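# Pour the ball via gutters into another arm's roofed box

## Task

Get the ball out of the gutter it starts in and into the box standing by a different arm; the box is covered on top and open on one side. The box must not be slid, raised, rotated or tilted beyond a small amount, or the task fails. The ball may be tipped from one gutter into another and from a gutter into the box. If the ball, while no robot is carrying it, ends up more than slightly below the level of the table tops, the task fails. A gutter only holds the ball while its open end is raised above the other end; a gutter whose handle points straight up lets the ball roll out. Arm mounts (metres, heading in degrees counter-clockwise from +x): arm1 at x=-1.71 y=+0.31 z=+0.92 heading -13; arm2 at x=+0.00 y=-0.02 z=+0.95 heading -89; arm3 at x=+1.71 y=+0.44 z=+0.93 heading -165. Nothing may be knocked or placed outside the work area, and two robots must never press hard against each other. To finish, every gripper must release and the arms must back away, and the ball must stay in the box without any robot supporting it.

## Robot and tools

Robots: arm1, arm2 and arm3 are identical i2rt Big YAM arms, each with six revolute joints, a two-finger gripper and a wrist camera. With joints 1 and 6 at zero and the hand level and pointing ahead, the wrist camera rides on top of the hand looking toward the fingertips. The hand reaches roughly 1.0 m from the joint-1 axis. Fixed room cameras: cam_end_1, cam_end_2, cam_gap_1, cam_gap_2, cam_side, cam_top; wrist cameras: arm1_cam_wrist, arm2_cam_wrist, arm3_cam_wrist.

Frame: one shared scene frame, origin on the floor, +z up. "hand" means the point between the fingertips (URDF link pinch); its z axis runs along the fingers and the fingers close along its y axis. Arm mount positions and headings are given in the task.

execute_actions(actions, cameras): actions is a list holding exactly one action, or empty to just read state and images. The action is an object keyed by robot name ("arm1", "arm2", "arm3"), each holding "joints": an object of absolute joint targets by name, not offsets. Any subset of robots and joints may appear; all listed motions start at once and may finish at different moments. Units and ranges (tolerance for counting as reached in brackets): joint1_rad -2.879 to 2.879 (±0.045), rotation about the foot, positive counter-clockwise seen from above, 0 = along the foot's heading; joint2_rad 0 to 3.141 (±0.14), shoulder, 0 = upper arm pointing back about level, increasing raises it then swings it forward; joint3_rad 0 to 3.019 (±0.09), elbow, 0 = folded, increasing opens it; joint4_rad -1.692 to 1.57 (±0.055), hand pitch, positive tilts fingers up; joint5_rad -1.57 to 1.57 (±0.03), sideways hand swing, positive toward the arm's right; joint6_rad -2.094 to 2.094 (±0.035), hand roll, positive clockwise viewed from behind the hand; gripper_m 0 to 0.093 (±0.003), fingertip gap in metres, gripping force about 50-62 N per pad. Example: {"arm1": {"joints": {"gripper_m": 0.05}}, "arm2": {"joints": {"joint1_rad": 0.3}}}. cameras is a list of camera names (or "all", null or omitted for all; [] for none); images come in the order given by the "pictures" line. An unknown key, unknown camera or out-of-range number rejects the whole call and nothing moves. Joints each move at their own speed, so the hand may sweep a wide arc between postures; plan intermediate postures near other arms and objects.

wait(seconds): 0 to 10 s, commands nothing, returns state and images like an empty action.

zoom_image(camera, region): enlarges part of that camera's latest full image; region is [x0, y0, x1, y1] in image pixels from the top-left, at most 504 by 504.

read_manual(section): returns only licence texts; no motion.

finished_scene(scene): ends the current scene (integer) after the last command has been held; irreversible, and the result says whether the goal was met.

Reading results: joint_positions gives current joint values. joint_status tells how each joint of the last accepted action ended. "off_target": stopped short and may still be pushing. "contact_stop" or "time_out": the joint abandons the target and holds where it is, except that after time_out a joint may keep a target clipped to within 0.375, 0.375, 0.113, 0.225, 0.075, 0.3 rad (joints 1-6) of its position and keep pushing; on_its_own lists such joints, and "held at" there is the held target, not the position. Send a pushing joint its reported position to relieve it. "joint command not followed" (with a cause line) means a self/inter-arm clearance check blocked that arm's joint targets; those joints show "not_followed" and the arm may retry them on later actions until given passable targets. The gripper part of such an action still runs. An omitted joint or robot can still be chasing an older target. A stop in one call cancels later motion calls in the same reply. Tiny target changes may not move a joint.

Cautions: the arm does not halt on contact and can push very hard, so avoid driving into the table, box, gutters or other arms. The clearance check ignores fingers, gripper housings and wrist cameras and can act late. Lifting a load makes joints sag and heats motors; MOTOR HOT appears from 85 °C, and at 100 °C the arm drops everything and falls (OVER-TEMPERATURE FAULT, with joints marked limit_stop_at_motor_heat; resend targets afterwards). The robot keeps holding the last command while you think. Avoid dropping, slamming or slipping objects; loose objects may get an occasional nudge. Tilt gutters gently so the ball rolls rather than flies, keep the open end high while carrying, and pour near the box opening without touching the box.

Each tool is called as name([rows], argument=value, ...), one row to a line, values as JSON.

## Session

execute_actions(actions=[], cameras=["cam_end_1","cam_end_2","cam_side","cam_top"])

Scene clock: 0.00 s.
arm1.joint_positions: joint1_rad=+0.274 joint2_rad=+0.365 joint3_rad=+1.664 joint4_rad=-1.606 joint5_rad=-0.144 joint6_rad=-0.010 gripper_m=+0.094
arm1.joint_status: not commanded
arm1.hand: x=-1.6971 y=+0.3301 z=+1.5441 quat_wxyz=(-0.594, +0.062, -0.799, -0.071) (m; scene frame)
arm2.joint_positions: joint1_rad=+0.426 joint2_rad=+0.414 joint3_rad=+1.580 joint4_rad=-1.327 joint5_rad=+0.212 joint6_rad=+0.421 gripper_m=+0.094
arm2.joint_status: not commanded
arm2.hand: x=+0.0156 y=-0.1173 z=+1.6078 quat_wxyz=(-0.575, -0.575, -0.495, +0.306) (m; scene frame)
arm3.joint_positions: joint1_rad=+0.611 joint2_rad=+0.633 joint3_rad=+1.352 joint4_rad=-1.548 joint5_rad=+0.219 joint6_rad=-0.664 gripper_m=+0.095
arm3.joint_status: not commanded
arm3.hand: x=+1.5579 y=+0.3071 z=+1.4122 quat_wxyz=(+0.068, -0.691, -0.617, +0.371) (m; scene frame)
pictures: cam_end_1, cam_end_2, cam_side, cam_top
Images, in order (width x height): cam_end_1 896x504, cam_end_2 896x504, cam_side 896x504, cam_top 896x504.

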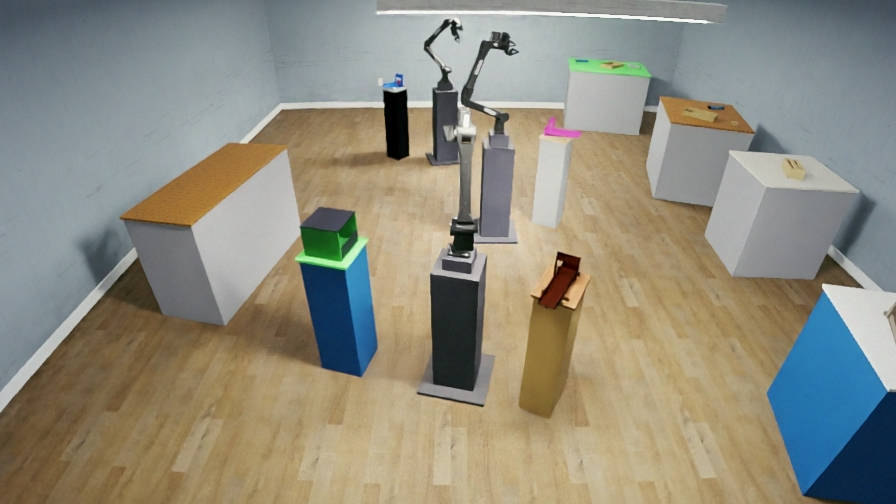

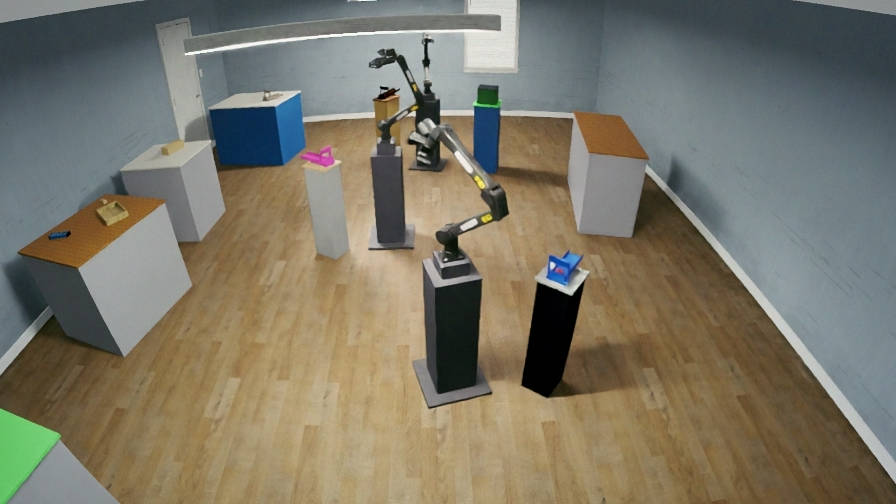

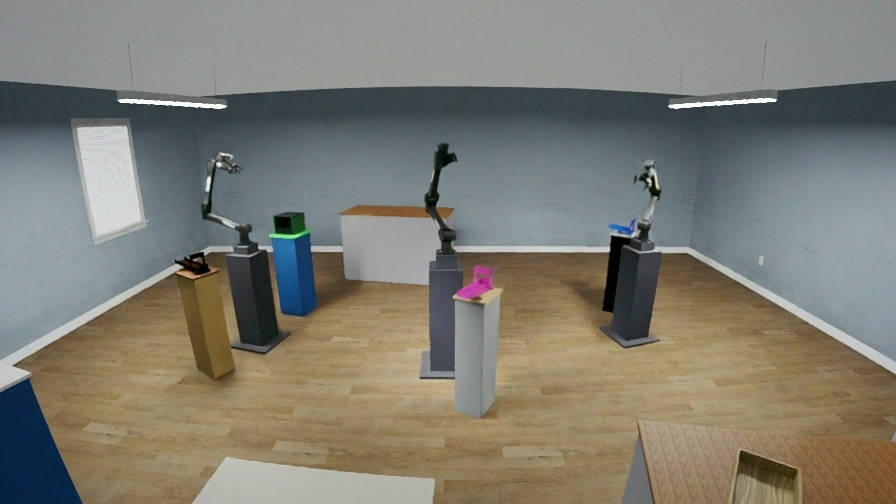

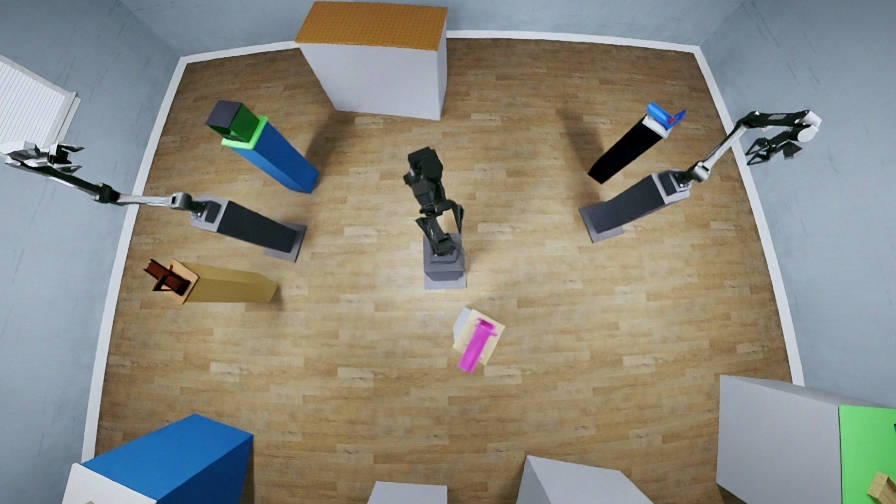

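execute_actions([
  {"arm1":{"joints":{"joint1_rad":-1.52,"joint2_rad":1.647,"joint3_rad":1.588,"joint4_rad":-1.51,"joint5_rad":0,"joint6_rad":0}},"arm2":{"joints":{"joint1_rad":0.5,"joint2_rad":1.647,"joint3_rad":1.588,"joint4_rad":-1.51,"joint5_rad":0,"joint6_rad":0}},"arm3":{"joints":{"joint1_rad":-2.2,"joint2_rad":1.647,"joint3_rad":1.588,"joint4_rad":-1.51,"joint5_rad":0,"joint6_rad":0}}},
], cameras=["arm1_cam_wrist","arm2_cam_wrist","arm3_cam_wrist"])

Scene clock: 2.60 s.
arm1.joint_positions: joint1_rad=-1.521 joint2_rad=+1.653 joint3_rad=+1.582 joint4_rad=-1.509 joint5_rad=+0.001 joint6_rad=-0.005 gripper_m=+0.094
arm1.joint_status: all done
arm1.hand: x=-1.8079 y=-0.1831 z=+1.1442 quat_wxyz=(+0.002, -0.766, -0.643, -0.011) (m; scene frame)
arm2.joint_positions: joint1_rad=+0.494 joint2_rad=+1.658 joint3_rad=+1.580 joint4_rad=-1.495 joint5_rad=+0.003 joint6_rad=+0.016 gripper_m=+0.094
arm2.joint_status: all done
arm2.hand: x=+0.2464 y=-0.4619 z=+1.1763 quat_wxyz=(+0.006, -0.514, -0.857, +0.008) (m; scene frame)
arm3.joint_positions: joint1_rad=-2.208 joint2_rad=+1.663 joint3_rad=+1.570 joint4_rad=-1.504 joint5_rad=-0.001 joint6_rad=-0.008 gripper_m=+0.095
arm3.joint_status: all done
arm3.hand: x=+1.8992 y=+0.9072 z=+1.1492 quat_wxyz=(-0.014, -0.567, +0.824, -0.002) (m; scene frame)
pictures: arm1_cam_wrist, arm2_cam_wrist, arm3_cam_wrist
Images, in order (width x height): arm1_cam_wrist 616x616, arm2_cam_wrist 616x616, arm3_cam_wrist 616x616.

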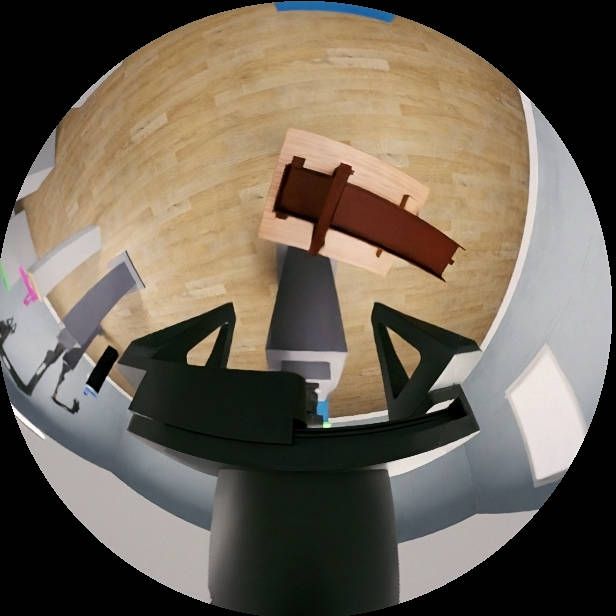

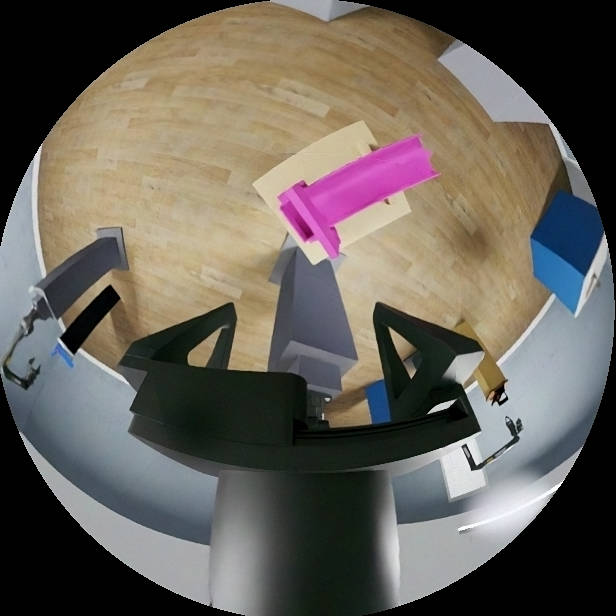

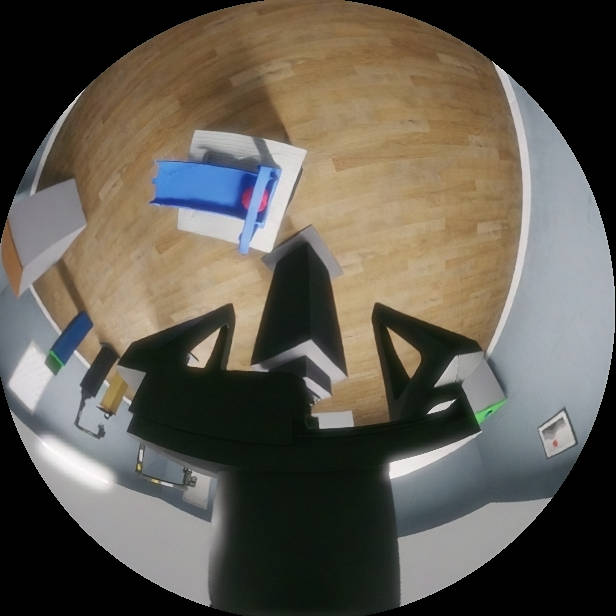

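execute_actions([
  {"arm1":{"joints":{"joint1_rad":-1.49,"joint2_rad":1.95,"joint3_rad":1.52,"joint4_rad":-1.23,"joint5_rad":0.28,"joint6_rad":0.4}},"arm2":{"joints":{"joint1_rad":0.565,"joint2_rad":1.79,"joint3_rad":1.26,"joint4_rad":-0.84,"joint5_rad":0.27,"joint6_rad":-0.4}},"arm3":{"joints":{"joint1_rad":-2.17,"joint2_rad":1.88,"joint3_rad":1.41,"joint4_rad":-1.01,"joint5_rad":-0.3,"joint6_rad":0.2}}},
], cameras=["arm1_cam_wrist","arm2_cam_wrist","arm3_cam_wrist"])

Scene clock: 4.30 s.
arm1.joint_positions: joint1_rad=-1.501 joint2_rad=+1.948 joint3_rad=+1.507 joint4_rad=-1.243 joint5_rad=+0.279 joint6_rad=+0.392 gripper_m=+0.094
arm1.joint_status: all done
arm1.hand: x=-1.8493 y=-0.2186 z=+0.9711 quat_wxyz=(+0.130, -0.859, -0.490, +0.066) (m; scene frame)
arm2.joint_positions: joint1_rad=+0.570 joint2_rad=+1.822 joint3_rad=+1.245 joint4_rad=-0.859 joint5_rad=+0.267 joint6_rad=-0.383 gripper_m=+0.094
arm2.joint_status: all done
arm2.hand: x=+0.2560 y=-0.4947 z=+0.9845 quat_wxyz=(+0.038, -0.302, -0.940, +0.151) (m; scene frame)
arm3.joint_positions: joint1_rad=-2.172 joint2_rad=+1.890 joint3_rad=+1.385 joint4_rad=-1.023 joint5_rad=-0.296 joint6_rad=+0.190 gripper_m=+0.095
arm3.joint_status: all done
arm3.hand: x=+1.8507 y=+0.9795 z=+0.9761 quat_wxyz=(-0.083, -0.495, +0.855, +0.130) (m; scene frame)
pictures: arm1_cam_wrist, arm2_cam_wrist, arm3_cam_wrist
Images, in order (width x height): arm1_cam_wrist 616x616, arm2_cam_wrist 616x616, arm3_cam_wrist 616x616.

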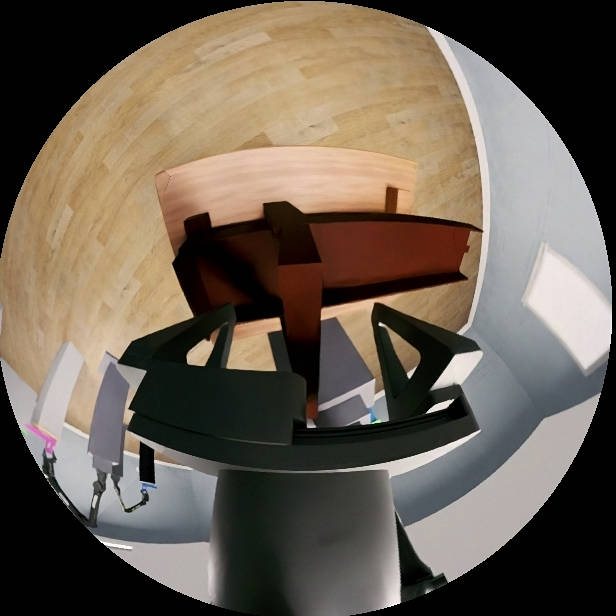

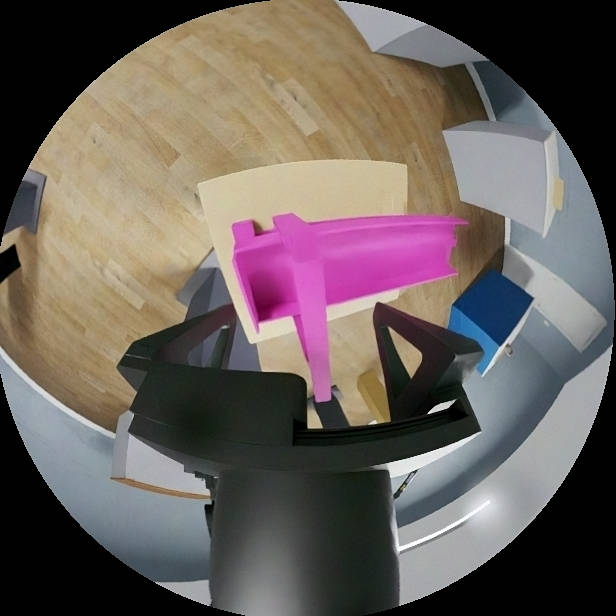

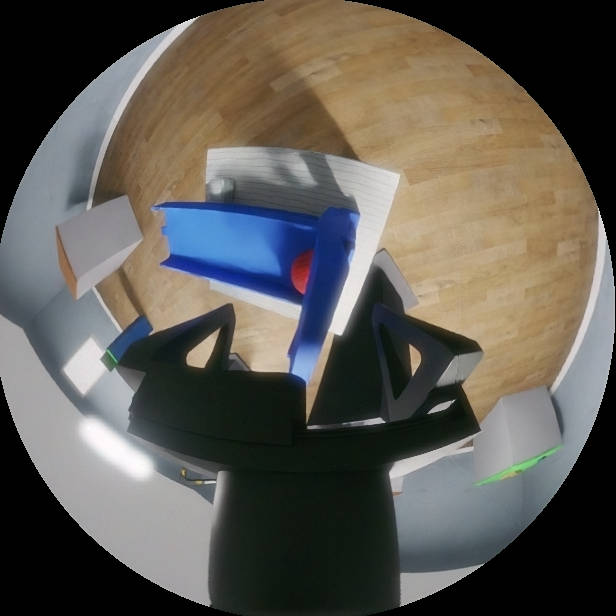

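execute_actions([
  {"arm1":{"joints":{"joint2_rad":1.99}},"arm2":{"joints":{"joint2_rad":1.86,"joint6_rad":-0.5}},"arm3":{"joints":{"joint2_rad":1.93,"joint6_rad":0.4}}},
], cameras=[])

execute_actions([
  {"arm1":{"joints":{"gripper_m":0}},"arm2":{"joints":{"gripper_m":0}},"arm3":{"joints":{"gripper_m":0}}},
], cameras=["arm1_cam_wrist","arm2_cam_wrist","arm3_cam_wrist"])

Scene clock: 5.53 s.
arm1.joint_positions: joint1_rad=-1.501 joint2_rad=+1.960 joint3_rad=+1.507 joint4_rad=-1.243 joint5_rad=+0.279 joint6_rad=+0.393 gripper_m=+0.094
arm1.joint_status: all done
arm1.hand: x=-1.8491 y=-0.2176 z=+0.9647 quat_wxyz=(+0.135, -0.859, -0.490, +0.062) (m; scene frame)
arm2.joint_positions: joint1_rad=+0.570 joint2_rad=+1.855 joint3_rad=+1.245 joint4_rad=-0.859 joint5_rad=+0.267 joint6_rad=-0.484 gripper_m=+0.094
arm2.joint_status: all done
arm2.hand: x=+0.2539 y=-0.4920 z=+0.9676 quat_wxyz=(+0.058, -0.253, -0.956, +0.138) (m; scene frame)
arm3.joint_positions: joint1_rad=-2.172 joint2_rad=+1.915 joint3_rad=+1.385 joint4_rad=-1.023 joint5_rad=-0.296 joint6_rad=+0.390 gripper_m=+0.095
arm3.joint_status: all done
arm3.hand: x=+1.8498 y=+0.9774 z=+0.9629 quat_wxyz=(-0.104, -0.406, +0.901, +0.112) (m; scene frame)
pictures: none
No camera images: the call's "cameras" was empty. Leave "cameras" out to get every camera's image.

Scene clock: 6.30 s.
arm1.joint_positions: joint1_rad=-1.500 joint2_rad=+1.958 joint3_rad=+1.507 joint4_rad=-1.243 joint5_rad=+0.274 joint6_rad=+0.389 gripper_m=+0.011
arm1.joint_status: gripper_m off_target (ended at +0.011, target +0.000)
arm1.hand: x=-1.8476 y=-0.2182 z=+0.9657 quat_wxyz=(+0.133, -0.858, -0.492, +0.061) (m; scene frame)
arm2.joint_positions: joint1_rad=+0.569 joint2_rad=+1.855 joint3_rad=+1.245 joint4_rad=-0.857 joint5_rad=+0.267 joint6_rad=-0.488 gripper_m=+0.011
arm2.joint_status: gripper_m off_target (ended at +0.011, target +0.000)
arm2.hand: x=+0.2538 y=-0.4927 z=+0.9677 quat_wxyz=(+0.057, -0.251, -0.956, +0.139) (m; scene frame)
arm3.joint_positions: joint1_rad=-2.172 joint2_rad=+1.915 joint3_rad=+1.385 joint4_rad=-1.020 joint5_rad=-0.296 joint6_rad=+0.394 gripper_m=+0.011
arm3.joint_status: gripper_m off_target (ended at +0.011, target +0.000)
arm3.hand: x=+1.8500 y=+0.9781 z=+0.9629 quat_wxyz=(-0.104, -0.404, +0.902, +0.113) (m; scene frame)
pictures: arm1_cam_wrist, arm2_cam_wrist, arm3_cam_wrist
Images, in order (width x height): arm1_cam_wrist 616x616, arm2_cam_wrist 616x616, arm3_cam_wrist 616x616.

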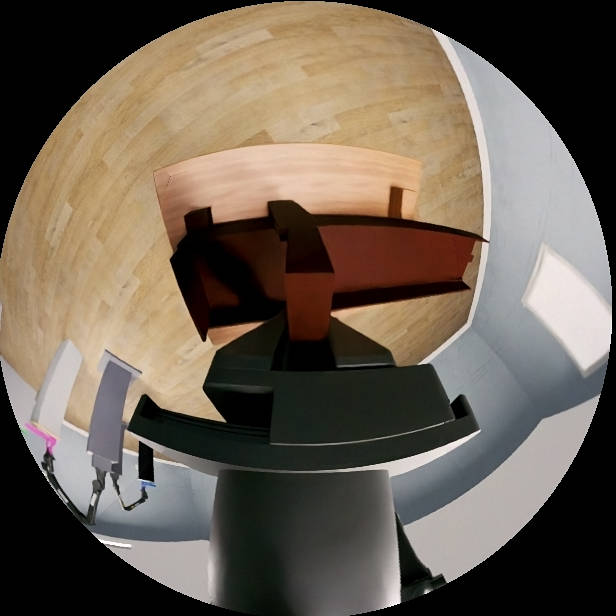

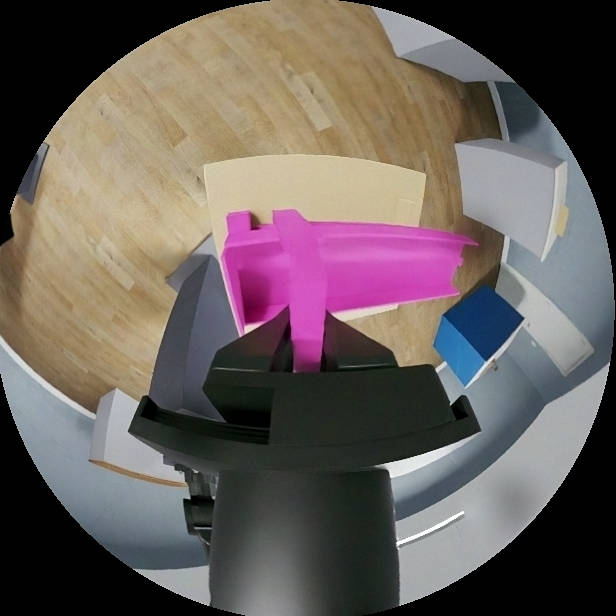

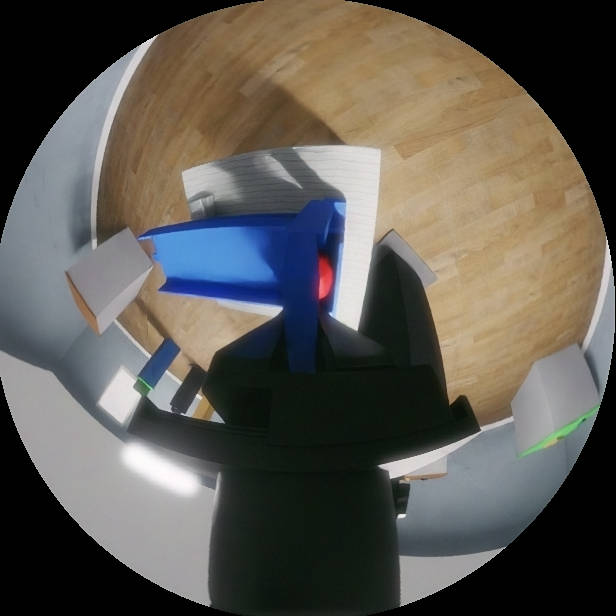

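execute_actions([
  {"arm1":{"joints":{"joint2_rad":1.6}},"arm2":{"joints":{"joint2_rad":1.5}},"arm3":{"joints":{"joint2_rad":1.5,"joint5_rad":-0.36}}},
], cameras=[])

execute_actions([
  {"arm1":{"joints":{"joint1_rad":0.04,"joint6_rad":-1.57,"joint5_rad":0}},"arm2":{"joints":{"joint1_rad":1.816,"joint6_rad":-1.57,"joint5_rad":0}},"arm3":{"joints":{"joint6_rad":1.57}}},
], cameras=[])

execute_actions([
  {"arm1":{"joints":{"joint2_rad":2.0,"joint3_rad":1.34,"joint4_rad":-0.33}},"arm2":{"joints":{"joint2_rad":2.13,"joint3_rad":1.55,"joint4_rad":-0.35}},"arm3":{"joints":{"joint5_rad":0,"joint4_rad":-0.85}}},
], cameras=[])

execute_actions([
  {"arm3":{"joints":{"joint1_rad":0.0}}},
], cameras=[])

execute_actions([
  {"arm3":{"joints":{"joint2_rad":1.98,"joint3_rad":1.93,"joint4_rad":-1.05}}},
], cameras=["cam_gap_2","cam_side"])

zoom_image(camera="cam_side", region=[420, 150, 700, 300])

Scene clock: 8.23 s.
arm1.joint_positions: joint1_rad=-1.500 joint2_rad=+1.607 joint3_rad=+1.503 joint4_rad=-1.240 joint5_rad=+0.277 joint6_rad=+0.395 gripper_m=+0.011
arm1.joint_status: all done
arm1.hand: x=-1.8498 y=-0.2146 z=+1.1476 quat_wxyz=(-0.002, -0.868, -0.466, +0.169) (m; scene frame)
arm2.joint_positions: joint1_rad=+0.569 joint2_rad=+1.510 joint3_rad=+1.245 joint4_rad=-0.857 joint5_rad=+0.266 joint6_rad=-0.488 gripper_m=+0.011
arm2.joint_status: all done
arm2.hand: x=+0.2609 y=-0.4980 z=+1.1469 quat_wxyz=(-0.071, -0.266, -0.928, +0.250) (m; scene frame)
arm3.joint_positions: joint1_rad=-2.172 joint2_rad=+1.511 joint3_rad=+1.385 joint4_rad=-1.020 joint5_rad=-0.355 joint6_rad=+0.394 gripper_m=+0.012
arm3.joint_status: all done
arm3.hand: x=+1.8415 y=+0.9751 z=+1.1802 quat_wxyz=(+0.014, -0.424, +0.863, +0.273) (m; scene frame)
pictures: none
No camera images: the call's "cameras" was empty. Leave "cameras" out to get every camera's image.

Scene clock: 10.57 s.
arm1.joint_positions: joint1_rad=+0.042 joint2_rad=+1.607 joint3_rad=+1.503 joint4_rad=-1.235 joint5_rad=-0.001 joint6_rad=-1.562 gripper_m=+0.010
arm1.joint_status: all done
arm1.hand: x=-1.1880 y=+0.2071 z=+1.1541 quat_wxyz=(-0.082, +0.629, -0.768, +0.089) (m; scene frame)
arm2.joint_positions: joint1_rad=+1.822 joint2_rad=+1.510 joint3_rad=+1.245 joint4_rad=-0.857 joint5_rad=-0.002 joint6_rad=-1.553 gripper_m=+0.011
arm2.joint_status: all done
arm2.hand: x=+0.5263 y=+0.1187 z=+1.1324 quat_wxyz=(-0.171, +0.770, -0.600, +0.130) (m; scene frame)
arm3.joint_positions: joint1_rad=-2.172 joint2_rad=+1.511 joint3_rad=+1.385 joint4_rad=-1.020 joint5_rad=-0.355 joint6_rad=+1.563 gripper_m=+0.012
arm3.joint_status: all done
arm3.hand: x=+1.8415 y=+0.9751 z=+1.1802 quat_wxyz=(-0.139, +0.122, +0.954, +0.236) (m; scene frame)
pictures: none
No camera images: the call's "cameras" was empty. Leave "cameras" out to get every camera's image.

Scene clock: 12.17 s.
arm1.joint_positions: joint1_rad=+0.042 joint2_rad=+2.005 joint3_rad=+1.308 joint4_rad=-0.355 joint5_rad=-0.001 joint6_rad=-1.564 gripper_m=+0.010
arm1.joint_status: all done
arm1.hand: x=-1.0689 y=+0.1871 z=+0.9151 quat_wxyz=(-0.172, +0.612, -0.746, +0.198) (m; scene frame)
arm2.joint_positions: joint1_rad=+1.822 joint2_rad=+2.183 joint3_rad=+1.512 joint4_rad=-0.380 joint5_rad=-0.002 joint6_rad=-1.555 gripper_m=+0.011
arm2.joint_status: all done
arm2.hand: x=+0.6908 y=+0.1619 z=+0.8887 quat_wxyz=(-0.198, +0.764, -0.595, +0.151) (m; scene frame)
arm3.joint_positions: joint1_rad=-2.172 joint2_rad=+1.511 joint3_rad=+1.385 joint4_rad=-0.879 joint5_rad=-0.003 joint6_rad=+1.566 gripper_m=+0.012
arm3.joint_status: all done
arm3.hand: x=+1.9089 y=+0.9884 z=+1.1863 quat_wxyz=(+0.041, +0.160, +0.947, +0.277) (m; scene frame)
pictures: none
No camera images: the call's "cameras" was empty. Leave "cameras" out to get every camera's image.

Scene clock: 14.33 s.
arm1.joint_positions: joint1_rad=+0.042 joint2_rad=+2.005 joint3_rad=+1.308 joint4_rad=-0.355 joint5_rad=-0.001 joint6_rad=-1.564 gripper_m=+0.010
arm1.joint_status: not commanded
arm1.hand: x=-1.0689 y=+0.1871 z=+0.9151 quat_wxyz=(-0.172, +0.612, -0.746, +0.198) (m; scene frame)
arm2.joint_positions: joint1_rad=+1.822 joint2_rad=+2.183 joint3_rad=+1.512 joint4_rad=-0.380 joint5_rad=-0.002 joint6_rad=-1.555 gripper_m=+0.011
arm2.joint_status: not commanded
arm2.hand: x=+0.6908 y=+0.1619 z=+0.8887 quat_wxyz=(-0.198, +0.764, -0.595, +0.151) (m; scene frame)
arm3.joint_positions: joint1_rad=+0.008 joint2_rad=+1.514 joint3_rad=+1.385 joint4_rad=-0.865 joint5_rad=-0.002 joint6_rad=+1.566 gripper_m=+0.011
arm3.joint_status: all done
arm3.hand: x=+1.1579 y=+0.2879 z=+1.1907 quat_wxyz=(-0.227, -0.765, +0.576, +0.177) (m; scene frame)
pictures: none
No camera images: the call's "cameras" was empty. Leave "cameras" out to get every camera's image.

Scene clock: 15.77 s.
arm1.joint_positions: joint1_rad=+0.042 joint2_rad=+2.005 joint3_rad=+1.308 joint4_rad=-0.355 joint5_rad=-0.001 joint6_rad=-1.564 gripper_m=+0.010
arm1.joint_status: not commanded
arm1.hand: x=-1.0689 y=+0.1871 z=+0.9151 quat_wxyz=(-0.172, +0.612, -0.746, +0.198) (m; scene frame)
arm2.joint_positions: joint1_rad=+1.822 joint2_rad=+2.183 joint3_rad=+1.512 joint4_rad=-0.380 joint5_rad=-0.002 joint6_rad=-1.555 gripper_m=+0.011
arm2.joint_status: not commanded
arm2.hand: x=+0.6908 y=+0.1619 z=+0.8887 quat_wxyz=(-0.198, +0.764, -0.595, +0.151) (m; scene frame)
arm3.joint_positions: joint1_rad=+0.008 joint2_rad=+2.012 joint3_rad=+1.871 joint4_rad=-1.048 joint5_rad=-0.002 joint6_rad=+1.566 gripper_m=+0.011
arm3.joint_status: all done
arm3.hand: x=+1.0279 y=+0.2525 z=+1.0966 quat_wxyz=(-0.152, -0.783, +0.591, +0.120) (m; scene frame)
pictures: cam_gap_2, cam_side
Images, in order (width x height): cam_gap_2 896x504, cam_side 896x504.

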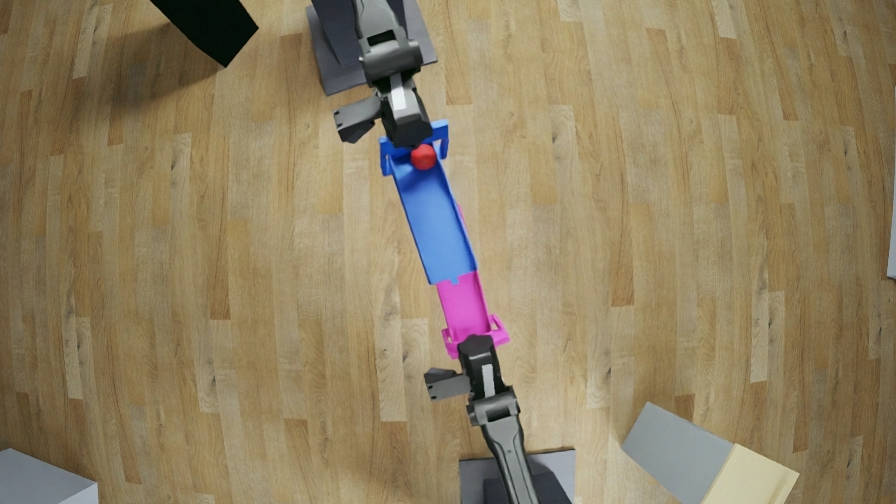

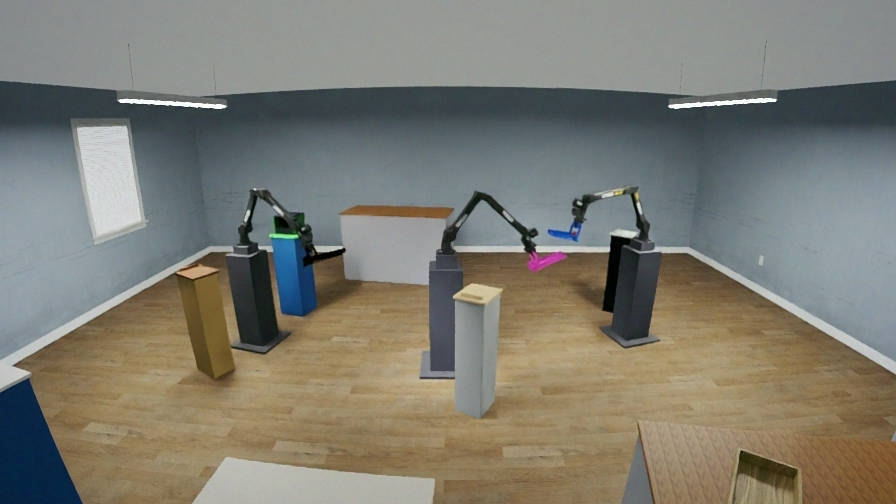

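Region (420, 150, 700, 300) of cam_side's 896x504 image, scaled by 1.800, with more detail than that image has; it fills the top 270 rows of this view, and the rest is white.

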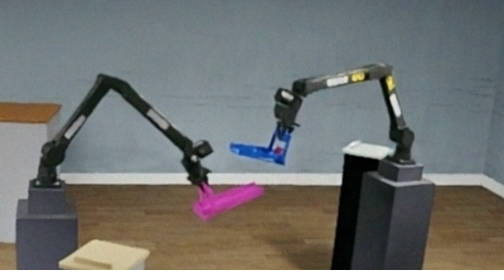

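Raise receiver a little, then pour.

execute_actions([
  {"arm2":{"joints":{"joint2_rad":2.08}},"arm3":{"joints":{"joint4_rad":-1.17}}},
], cameras=["cam_side"])

zoom_image(camera="cam_side", region=[420, 150, 700, 300])

Scene clock: 16.73 s.
arm1.joint_positions: joint1_rad=+0.042 joint2_rad=+2.005 joint3_rad=+1.308 joint4_rad=-0.355 joint5_rad=-0.001 joint6_rad=-1.564 gripper_m=+0.010
arm1.joint_status: not commanded
arm1.hand: x=-1.0689 y=+0.1871 z=+0.9151 quat_wxyz=(-0.172, +0.612, -0.746, +0.198) (m; scene frame)
arm2.joint_positions: joint1_rad=+1.822 joint2_rad=+2.123 joint3_rad=+1.512 joint4_rad=-0.380 joint5_rad=-0.002 joint6_rad=-1.555 gripper_m=+0.011
arm2.joint_status: all done
arm2.hand: x=+0.7007 y=+0.1647 z=+0.9304 quat_wxyz=(-0.221, +0.758, -0.590, +0.168) (m; scene frame)
arm3.joint_positions: joint1_rad=+0.008 joint2_rad=+2.012 joint3_rad=+1.871 joint4_rad=-1.164 joint5_rad=-0.002 joint6_rad=+1.566 gripper_m=+0.011
arm3.joint_status: all done
arm3.hand: x=+1.0538 y=+0.2598 z=+1.0874 quat_wxyz=(-0.107, -0.791, +0.597, +0.086) (m; scene frame)
pictures: cam_side
Images, in order (width x height): cam_side 896x504.

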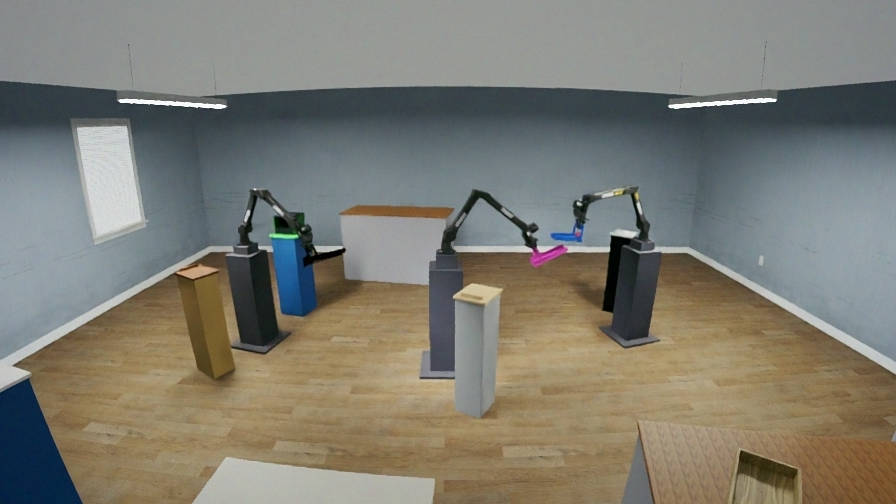

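Region (420, 150, 700, 300) of cam_side's 896x504 image, scaled by 1.800, with more detail than that image has; it fills the top 270 rows of this view, and the rest is white.

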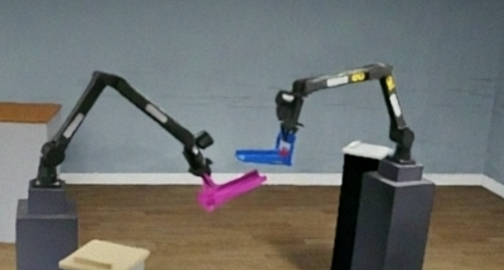

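execute_actions([
  {"arm3":{"joints":{"joint4_rad":-1.33}}},
], cameras=[])

wait(seconds=1.5)

Scene clock: 17.63 s.
arm1.joint_positions: joint1_rad=+0.042 joint2_rad=+2.005 joint3_rad=+1.308 joint4_rad=-0.355 joint5_rad=-0.001 joint6_rad=-1.564 gripper_m=+0.010
arm1.joint_status: not commanded
arm1.hand: x=-1.0689 y=+0.1871 z=+0.9151 quat_wxyz=(-0.172, +0.612, -0.746, +0.198) (m; scene frame)
arm2.joint_positions: joint1_rad=+1.822 joint2_rad=+2.123 joint3_rad=+1.512 joint4_rad=-0.380 joint5_rad=-0.002 joint6_rad=-1.555 gripper_m=+0.011
arm2.joint_status: not commanded
arm2.hand: x=+0.7007 y=+0.1647 z=+0.9304 quat_wxyz=(-0.221, +0.758, -0.590, +0.168) (m; scene frame)
arm3.joint_positions: joint1_rad=+0.008 joint2_rad=+2.012 joint3_rad=+1.871 joint4_rad=-1.322 joint5_rad=-0.002 joint6_rad=+1.566 gripper_m=+0.011
arm3.joint_status: all done
arm3.hand: x=+1.0904 y=+0.2700 z=+1.0799 quat_wxyz=(-0.044, -0.796, +0.602, +0.038) (m; scene frame)
pictures: none
No camera images: the call's "cameras" was empty. Leave "cameras" out to get every camera's image.

Scene clock: 19.13 s.
arm1.joint_positions: joint1_rad=+0.042 joint2_rad=+2.005 joint3_rad=+1.308 joint4_rad=-0.355 joint5_rad=-0.001 joint6_rad=-1.564 gripper_m=+0.010
arm1.joint_status: not commanded
arm1.hand: x=-1.0689 y=+0.1871 z=+0.9151 quat_wxyz=(-0.172, +0.612, -0.746, +0.198) (m; scene frame)
arm2.joint_positions: joint1_rad=+1.822 joint2_rad=+2.123 joint3_rad=+1.512 joint4_rad=-0.379 joint5_rad=-0.001 joint6_rad=-1.556 gripper_m=+0.011
arm2.joint_status: not commanded
arm2.hand: x=+0.7008 y=+0.1646 z=+0.9304 quat_wxyz=(-0.221, +0.758, -0.590, +0.169) (m; scene frame)
arm3.joint_positions: joint1_rad=+0.008 joint2_rad=+2.012 joint3_rad=+1.871 joint4_rad=-1.322 joint5_rad=-0.002 joint6_rad=+1.566 gripper_m=+0.011
arm3.joint_status: all done
arm3.hand: x=+1.0904 y=+0.2700 z=+1.0799 quat_wxyz=(-0.044, -0.796, +0.602, +0.038) (m; scene frame)
wait: 1.50 s; at rest by 0.27 s
pictures: arm1_cam_wrist, arm2_cam_wrist, arm3_cam_wrist, cam_end_1, cam_end_2, cam_gap_1, cam_gap_2, cam_side, cam_top
Images, in order (width x height): arm1_cam_wrist 616x616, arm2_cam_wrist 616x616, arm3_cam_wrist 616x616, cam_end_1 896x504, cam_end_2 896x504, cam_gap_1 896x504, cam_gap_2 896x504, cam_side 896x504, cam_top 896x504.

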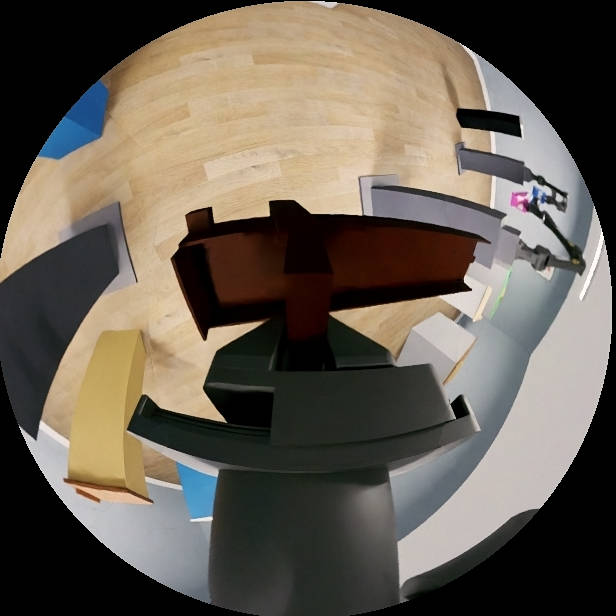

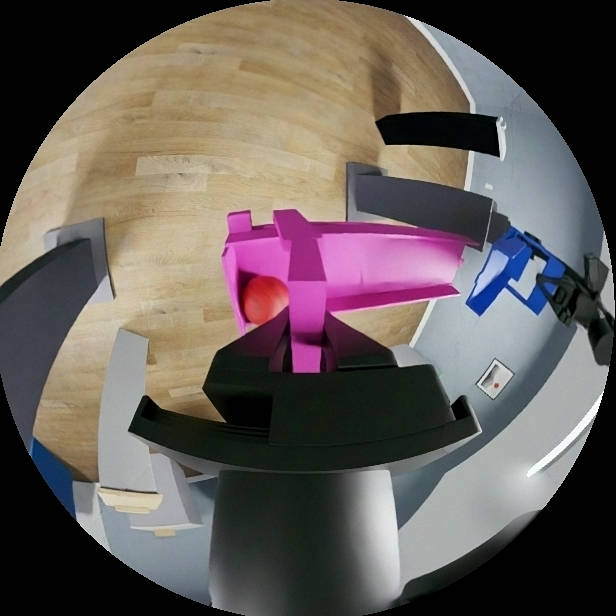

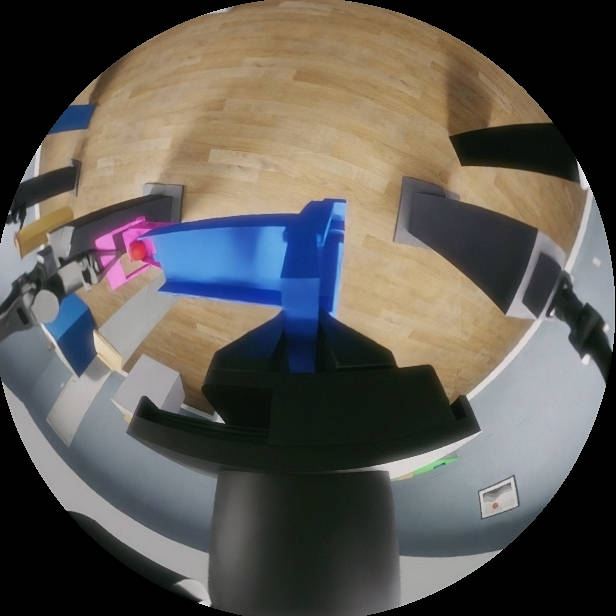

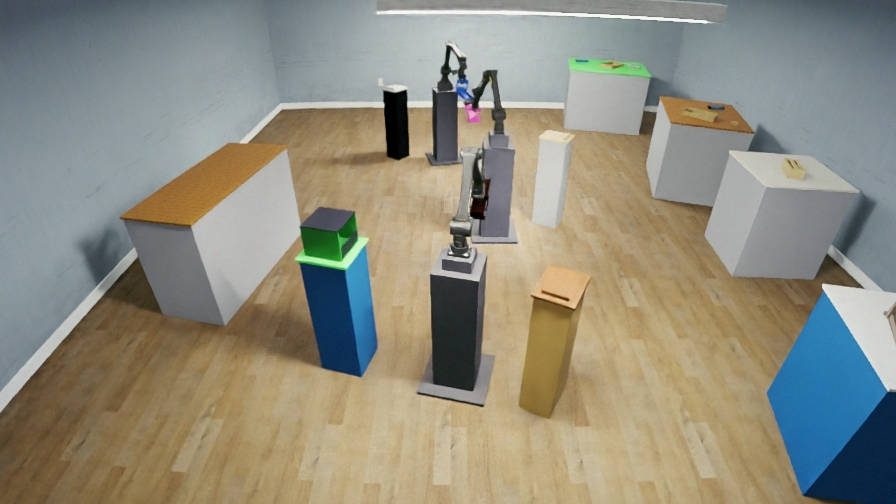

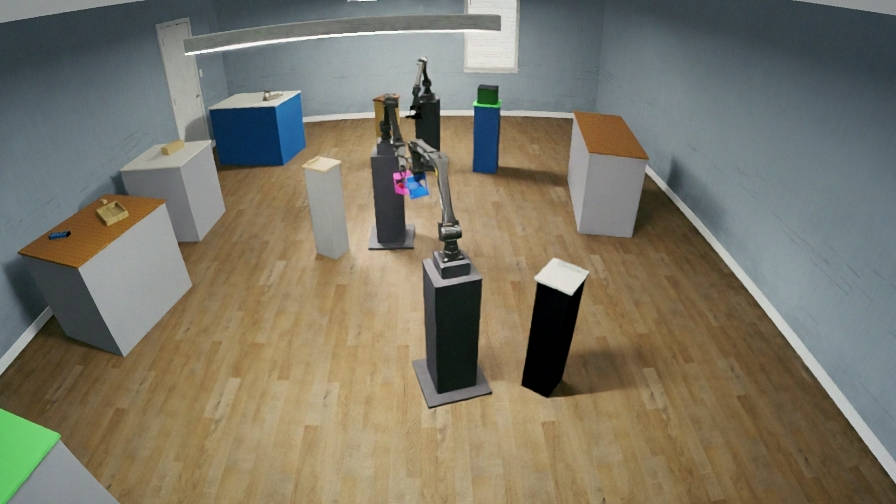

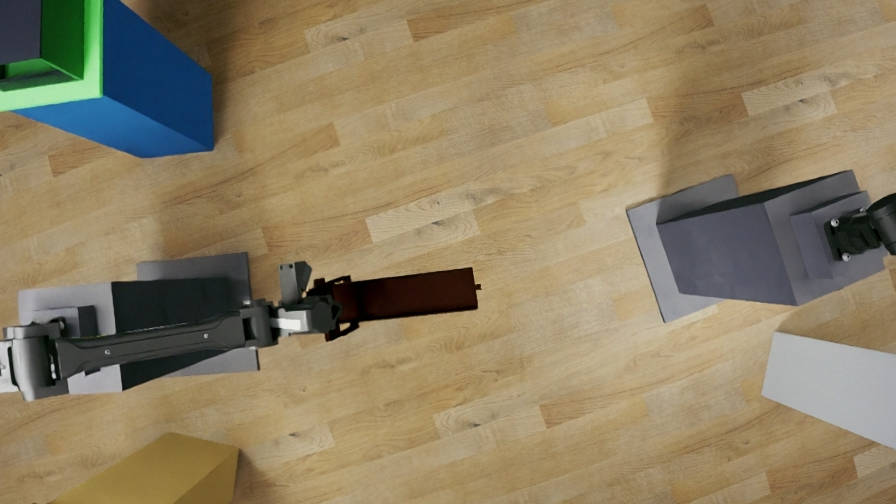

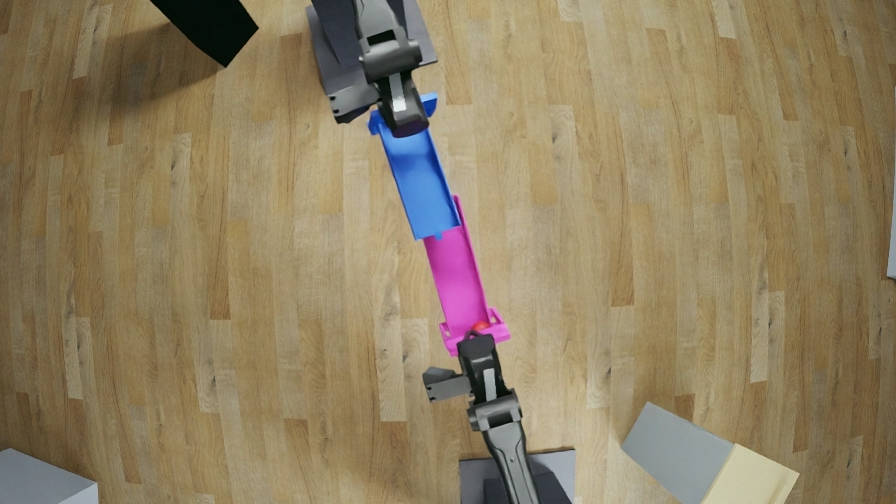

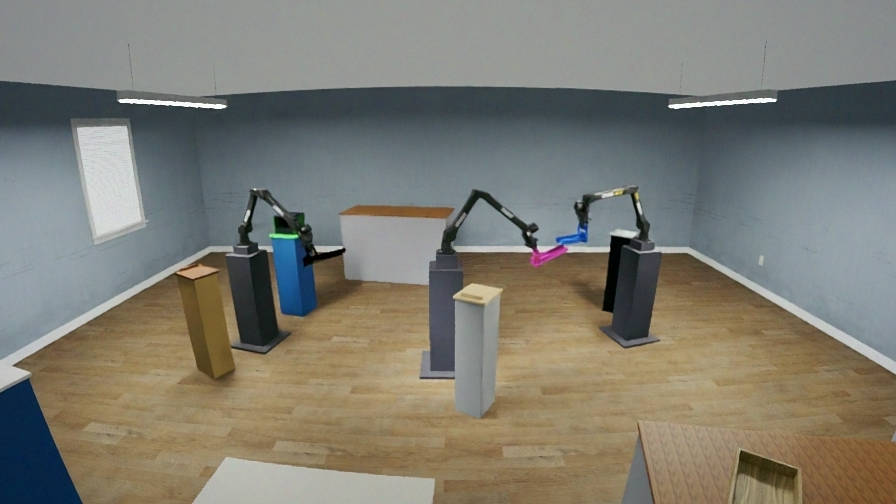

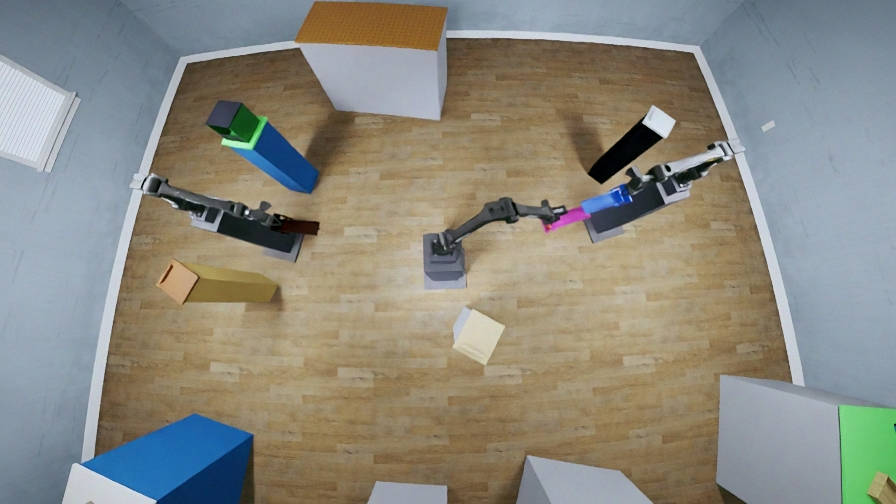

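execute_actions([
  {"arm3":{"joints":{"joint1_rad":-2.172,"joint2_rad":1.5,"joint3_rad":1.4,"joint4_rad":-1.01,"joint5_rad":-0.3,"joint6_rad":0.4}}},
], cameras=[])

execute_actions([
  {"arm3":{"joints":{"joint2_rad":1.88}},"arm2":{"joints":{"joint2_rad":1.6,"joint4_rad":-0.8}}},
], cameras=[])

execute_actions([
  {"arm3":{"joints":{"gripper_m":0.09}},"arm2":{"joints":{"joint1_rad":-1.778}}},
], cameras=[])

execute_actions([
  {"arm3":{"joints":{"joint2_rad":1.5}},"arm2":{"joints":{"joint2_rad":1.94,"joint3_rad":1.85,"joint4_rad":-1.05}}},
], cameras=["cam_gap_1","cam_side"])

zoom_image(camera="cam_side", region=[220, 150, 500, 300])

Scene clock: 21.50 s.
arm1.joint_positions: joint1_rad=+0.042 joint2_rad=+2.005 joint3_rad=+1.308 joint4_rad=-0.355 joint5_rad=-0.001 joint6_rad=-1.564 gripper_m=+0.010
arm1.joint_status: not commanded
arm1.hand: x=-1.0689 y=+0.1871 z=+0.9151 quat_wxyz=(-0.172, +0.612, -0.746, +0.198) (m; scene frame)
arm2.joint_positions: joint1_rad=+1.822 joint2_rad=+2.123 joint3_rad=+1.512 joint4_rad=-0.379 joint5_rad=-0.001 joint6_rad=-1.556 gripper_m=+0.011
arm2.joint_status: not commanded
arm2.hand: x=+0.7008 y=+0.1646 z=+0.9304 quat_wxyz=(-0.221, +0.758, -0.590, +0.169) (m; scene frame)
arm3.joint_positions: joint1_rad=-2.179 joint2_rad=+1.516 joint3_rad=+1.390 joint4_rad=-1.021 joint5_rad=-0.294 joint6_rad=+0.409 gripper_m=+0.011
arm3.joint_status: all done
arm3.hand: x=+1.8555 y=+0.9736 z=+1.1769 quat_wxyz=(+0.034, -0.411, +0.875, +0.254) (m; scene frame)
pictures: none
No camera images: the call's "cameras" was empty. Leave "cameras" out to get every camera's image.

Scene clock: 23.20 s.
arm1.joint_positions: joint1_rad=+0.042 joint2_rad=+2.005 joint3_rad=+1.308 joint4_rad=-0.355 joint5_rad=-0.001 joint6_rad=-1.564 gripper_m=+0.010
arm1.joint_status: not commanded
arm1.hand: x=-1.0689 y=+0.1871 z=+0.9151 quat_wxyz=(-0.172, +0.612, -0.746, +0.198) (m; scene frame)
arm2.joint_positions: joint1_rad=+1.822 joint2_rad=+1.628 joint3_rad=+1.512 joint4_rad=-0.795 joint5_rad=-0.001 joint6_rad=-1.556 gripper_m=+0.011
arm2.joint_status: all done
arm2.hand: x=+0.6231 y=+0.1448 z=+1.2057 quat_wxyz=(-0.252, +0.749, -0.582, +0.192) (m; scene frame)
arm3.joint_positions: joint1_rad=-2.179 joint2_rad=+1.902 joint3_rad=+1.381 joint4_rad=-1.016 joint5_rad=-0.298 joint6_rad=+0.405 gripper_m=+0.011
arm3.joint_status: all done
arm3.hand: x=+1.8537 y=+0.9778 z=+0.9685 quat_wxyz=(-0.100, -0.397, +0.905, +0.119) (m; scene frame)
pictures: none
No camera images: the call's "cameras" was empty. Leave "cameras" out to get every camera's image.

Scene clock: 26.17 s.
arm1.joint_positions: joint1_rad=+0.042 joint2_rad=+2.005 joint3_rad=+1.308 joint4_rad=-0.355 joint5_rad=-0.001 joint6_rad=-1.564 gripper_m=+0.010
arm1.joint_status: not commanded
arm1.hand: x=-1.0689 y=+0.1871 z=+0.9151 quat_wxyz=(-0.172, +0.612, -0.746, +0.198) (m; scene frame)
arm2.joint_positions: joint1_rad=-1.786 joint2_rad=+1.628 joint3_rad=+1.512 joint4_rad=-0.795 joint5_rad=+0.002 joint6_rad=-1.556 gripper_m=+0.011
arm2.joint_status: all done
arm2.hand: x=-0.6240 y=+0.1086 z=+1.2240 quat_wxyz=(+0.251, -0.737, -0.590, +0.213) (m; scene frame)
arm3.joint_positions: joint1_rad=-2.179 joint2_rad=+1.900 joint3_rad=+1.381 joint4_rad=-1.016 joint5_rad=-0.298 joint6_rad=+0.405 gripper_m=+0.090
arm3.joint_status: all done
arm3.hand: x=+1.8537 y=+0.9780 z=+0.9695 quat_wxyz=(-0.099, -0.397, +0.905, +0.119) (m; scene frame)
pictures: none
No camera images: the call's "cameras" was empty. Leave "cameras" out to get every camera's image.

Scene clock: 27.53 s.
arm1.joint_positions: joint1_rad=+0.042 joint2_rad=+2.005 joint3_rad=+1.308 joint4_rad=-0.355 joint5_rad=-0.001 joint6_rad=-1.564 gripper_m=+0.010
arm1.joint_status: not commanded
arm1.hand: x=-1.0689 y=+0.1871 z=+0.9151 quat_wxyz=(-0.172, +0.612, -0.746, +0.198) (m; scene frame)
arm2.joint_positions: joint1_rad=-1.786 joint2_rad=+1.991 joint3_rad=+1.773 joint4_rad=-1.042 joint5_rad=+0.002 joint6_rad=-1.556 gripper_m=+0.011
arm2.joint_status: all done
arm2.hand: x=-0.6701 y=+0.1166 z=+1.0900 quat_wxyz=(+0.121, -0.770, -0.617, +0.106) (m; scene frame)
arm3.joint_positions: joint1_rad=-2.179 joint2_rad=+1.494 joint3_rad=+1.381 joint4_rad=-1.016 joint5_rad=-0.298 joint6_rad=+0.405 gripper_m=+0.090
arm3.joint_status: all done
arm3.hand: x=+1.8536 y=+0.9704 z=+1.1852 quat_wxyz=(+0.040, -0.413, +0.871, +0.262) (m; scene frame)
pictures: cam_gap_1, cam_side
Images, in order (width x height): cam_gap_1 896x504, cam_side 896x504.

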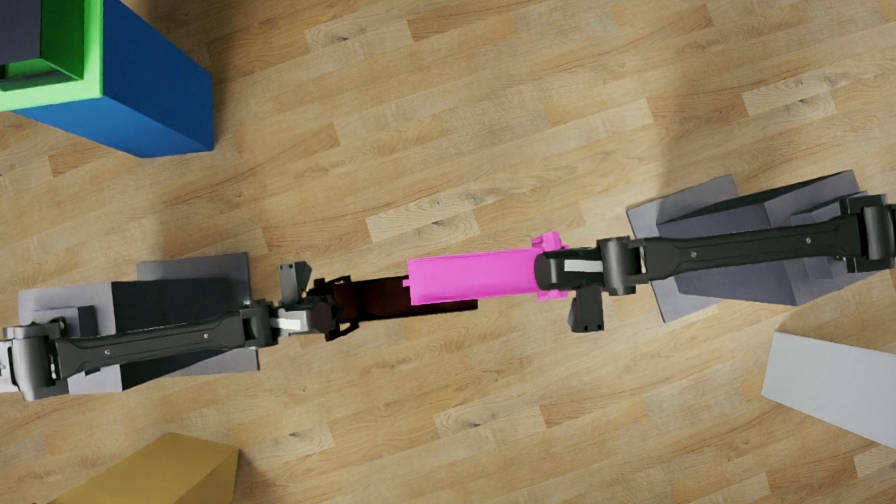

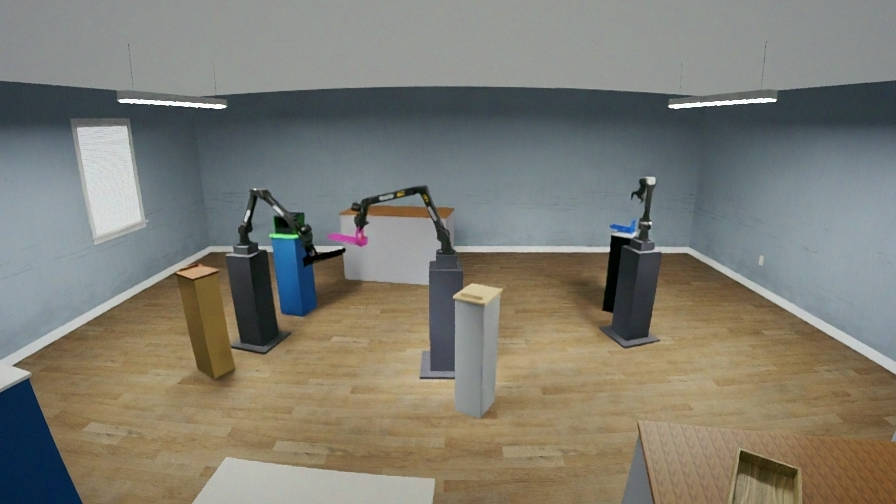

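Region (220, 150, 500, 300) of cam_side's 896x504 image, scaled by 1.800, with more detail than that image has; it fills the top 270 rows of this view, and the rest is white.

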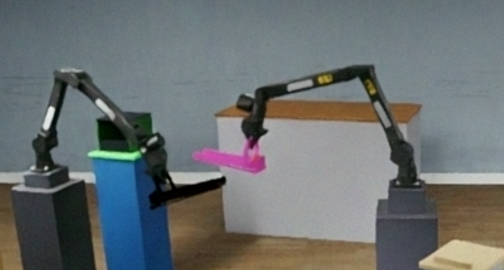

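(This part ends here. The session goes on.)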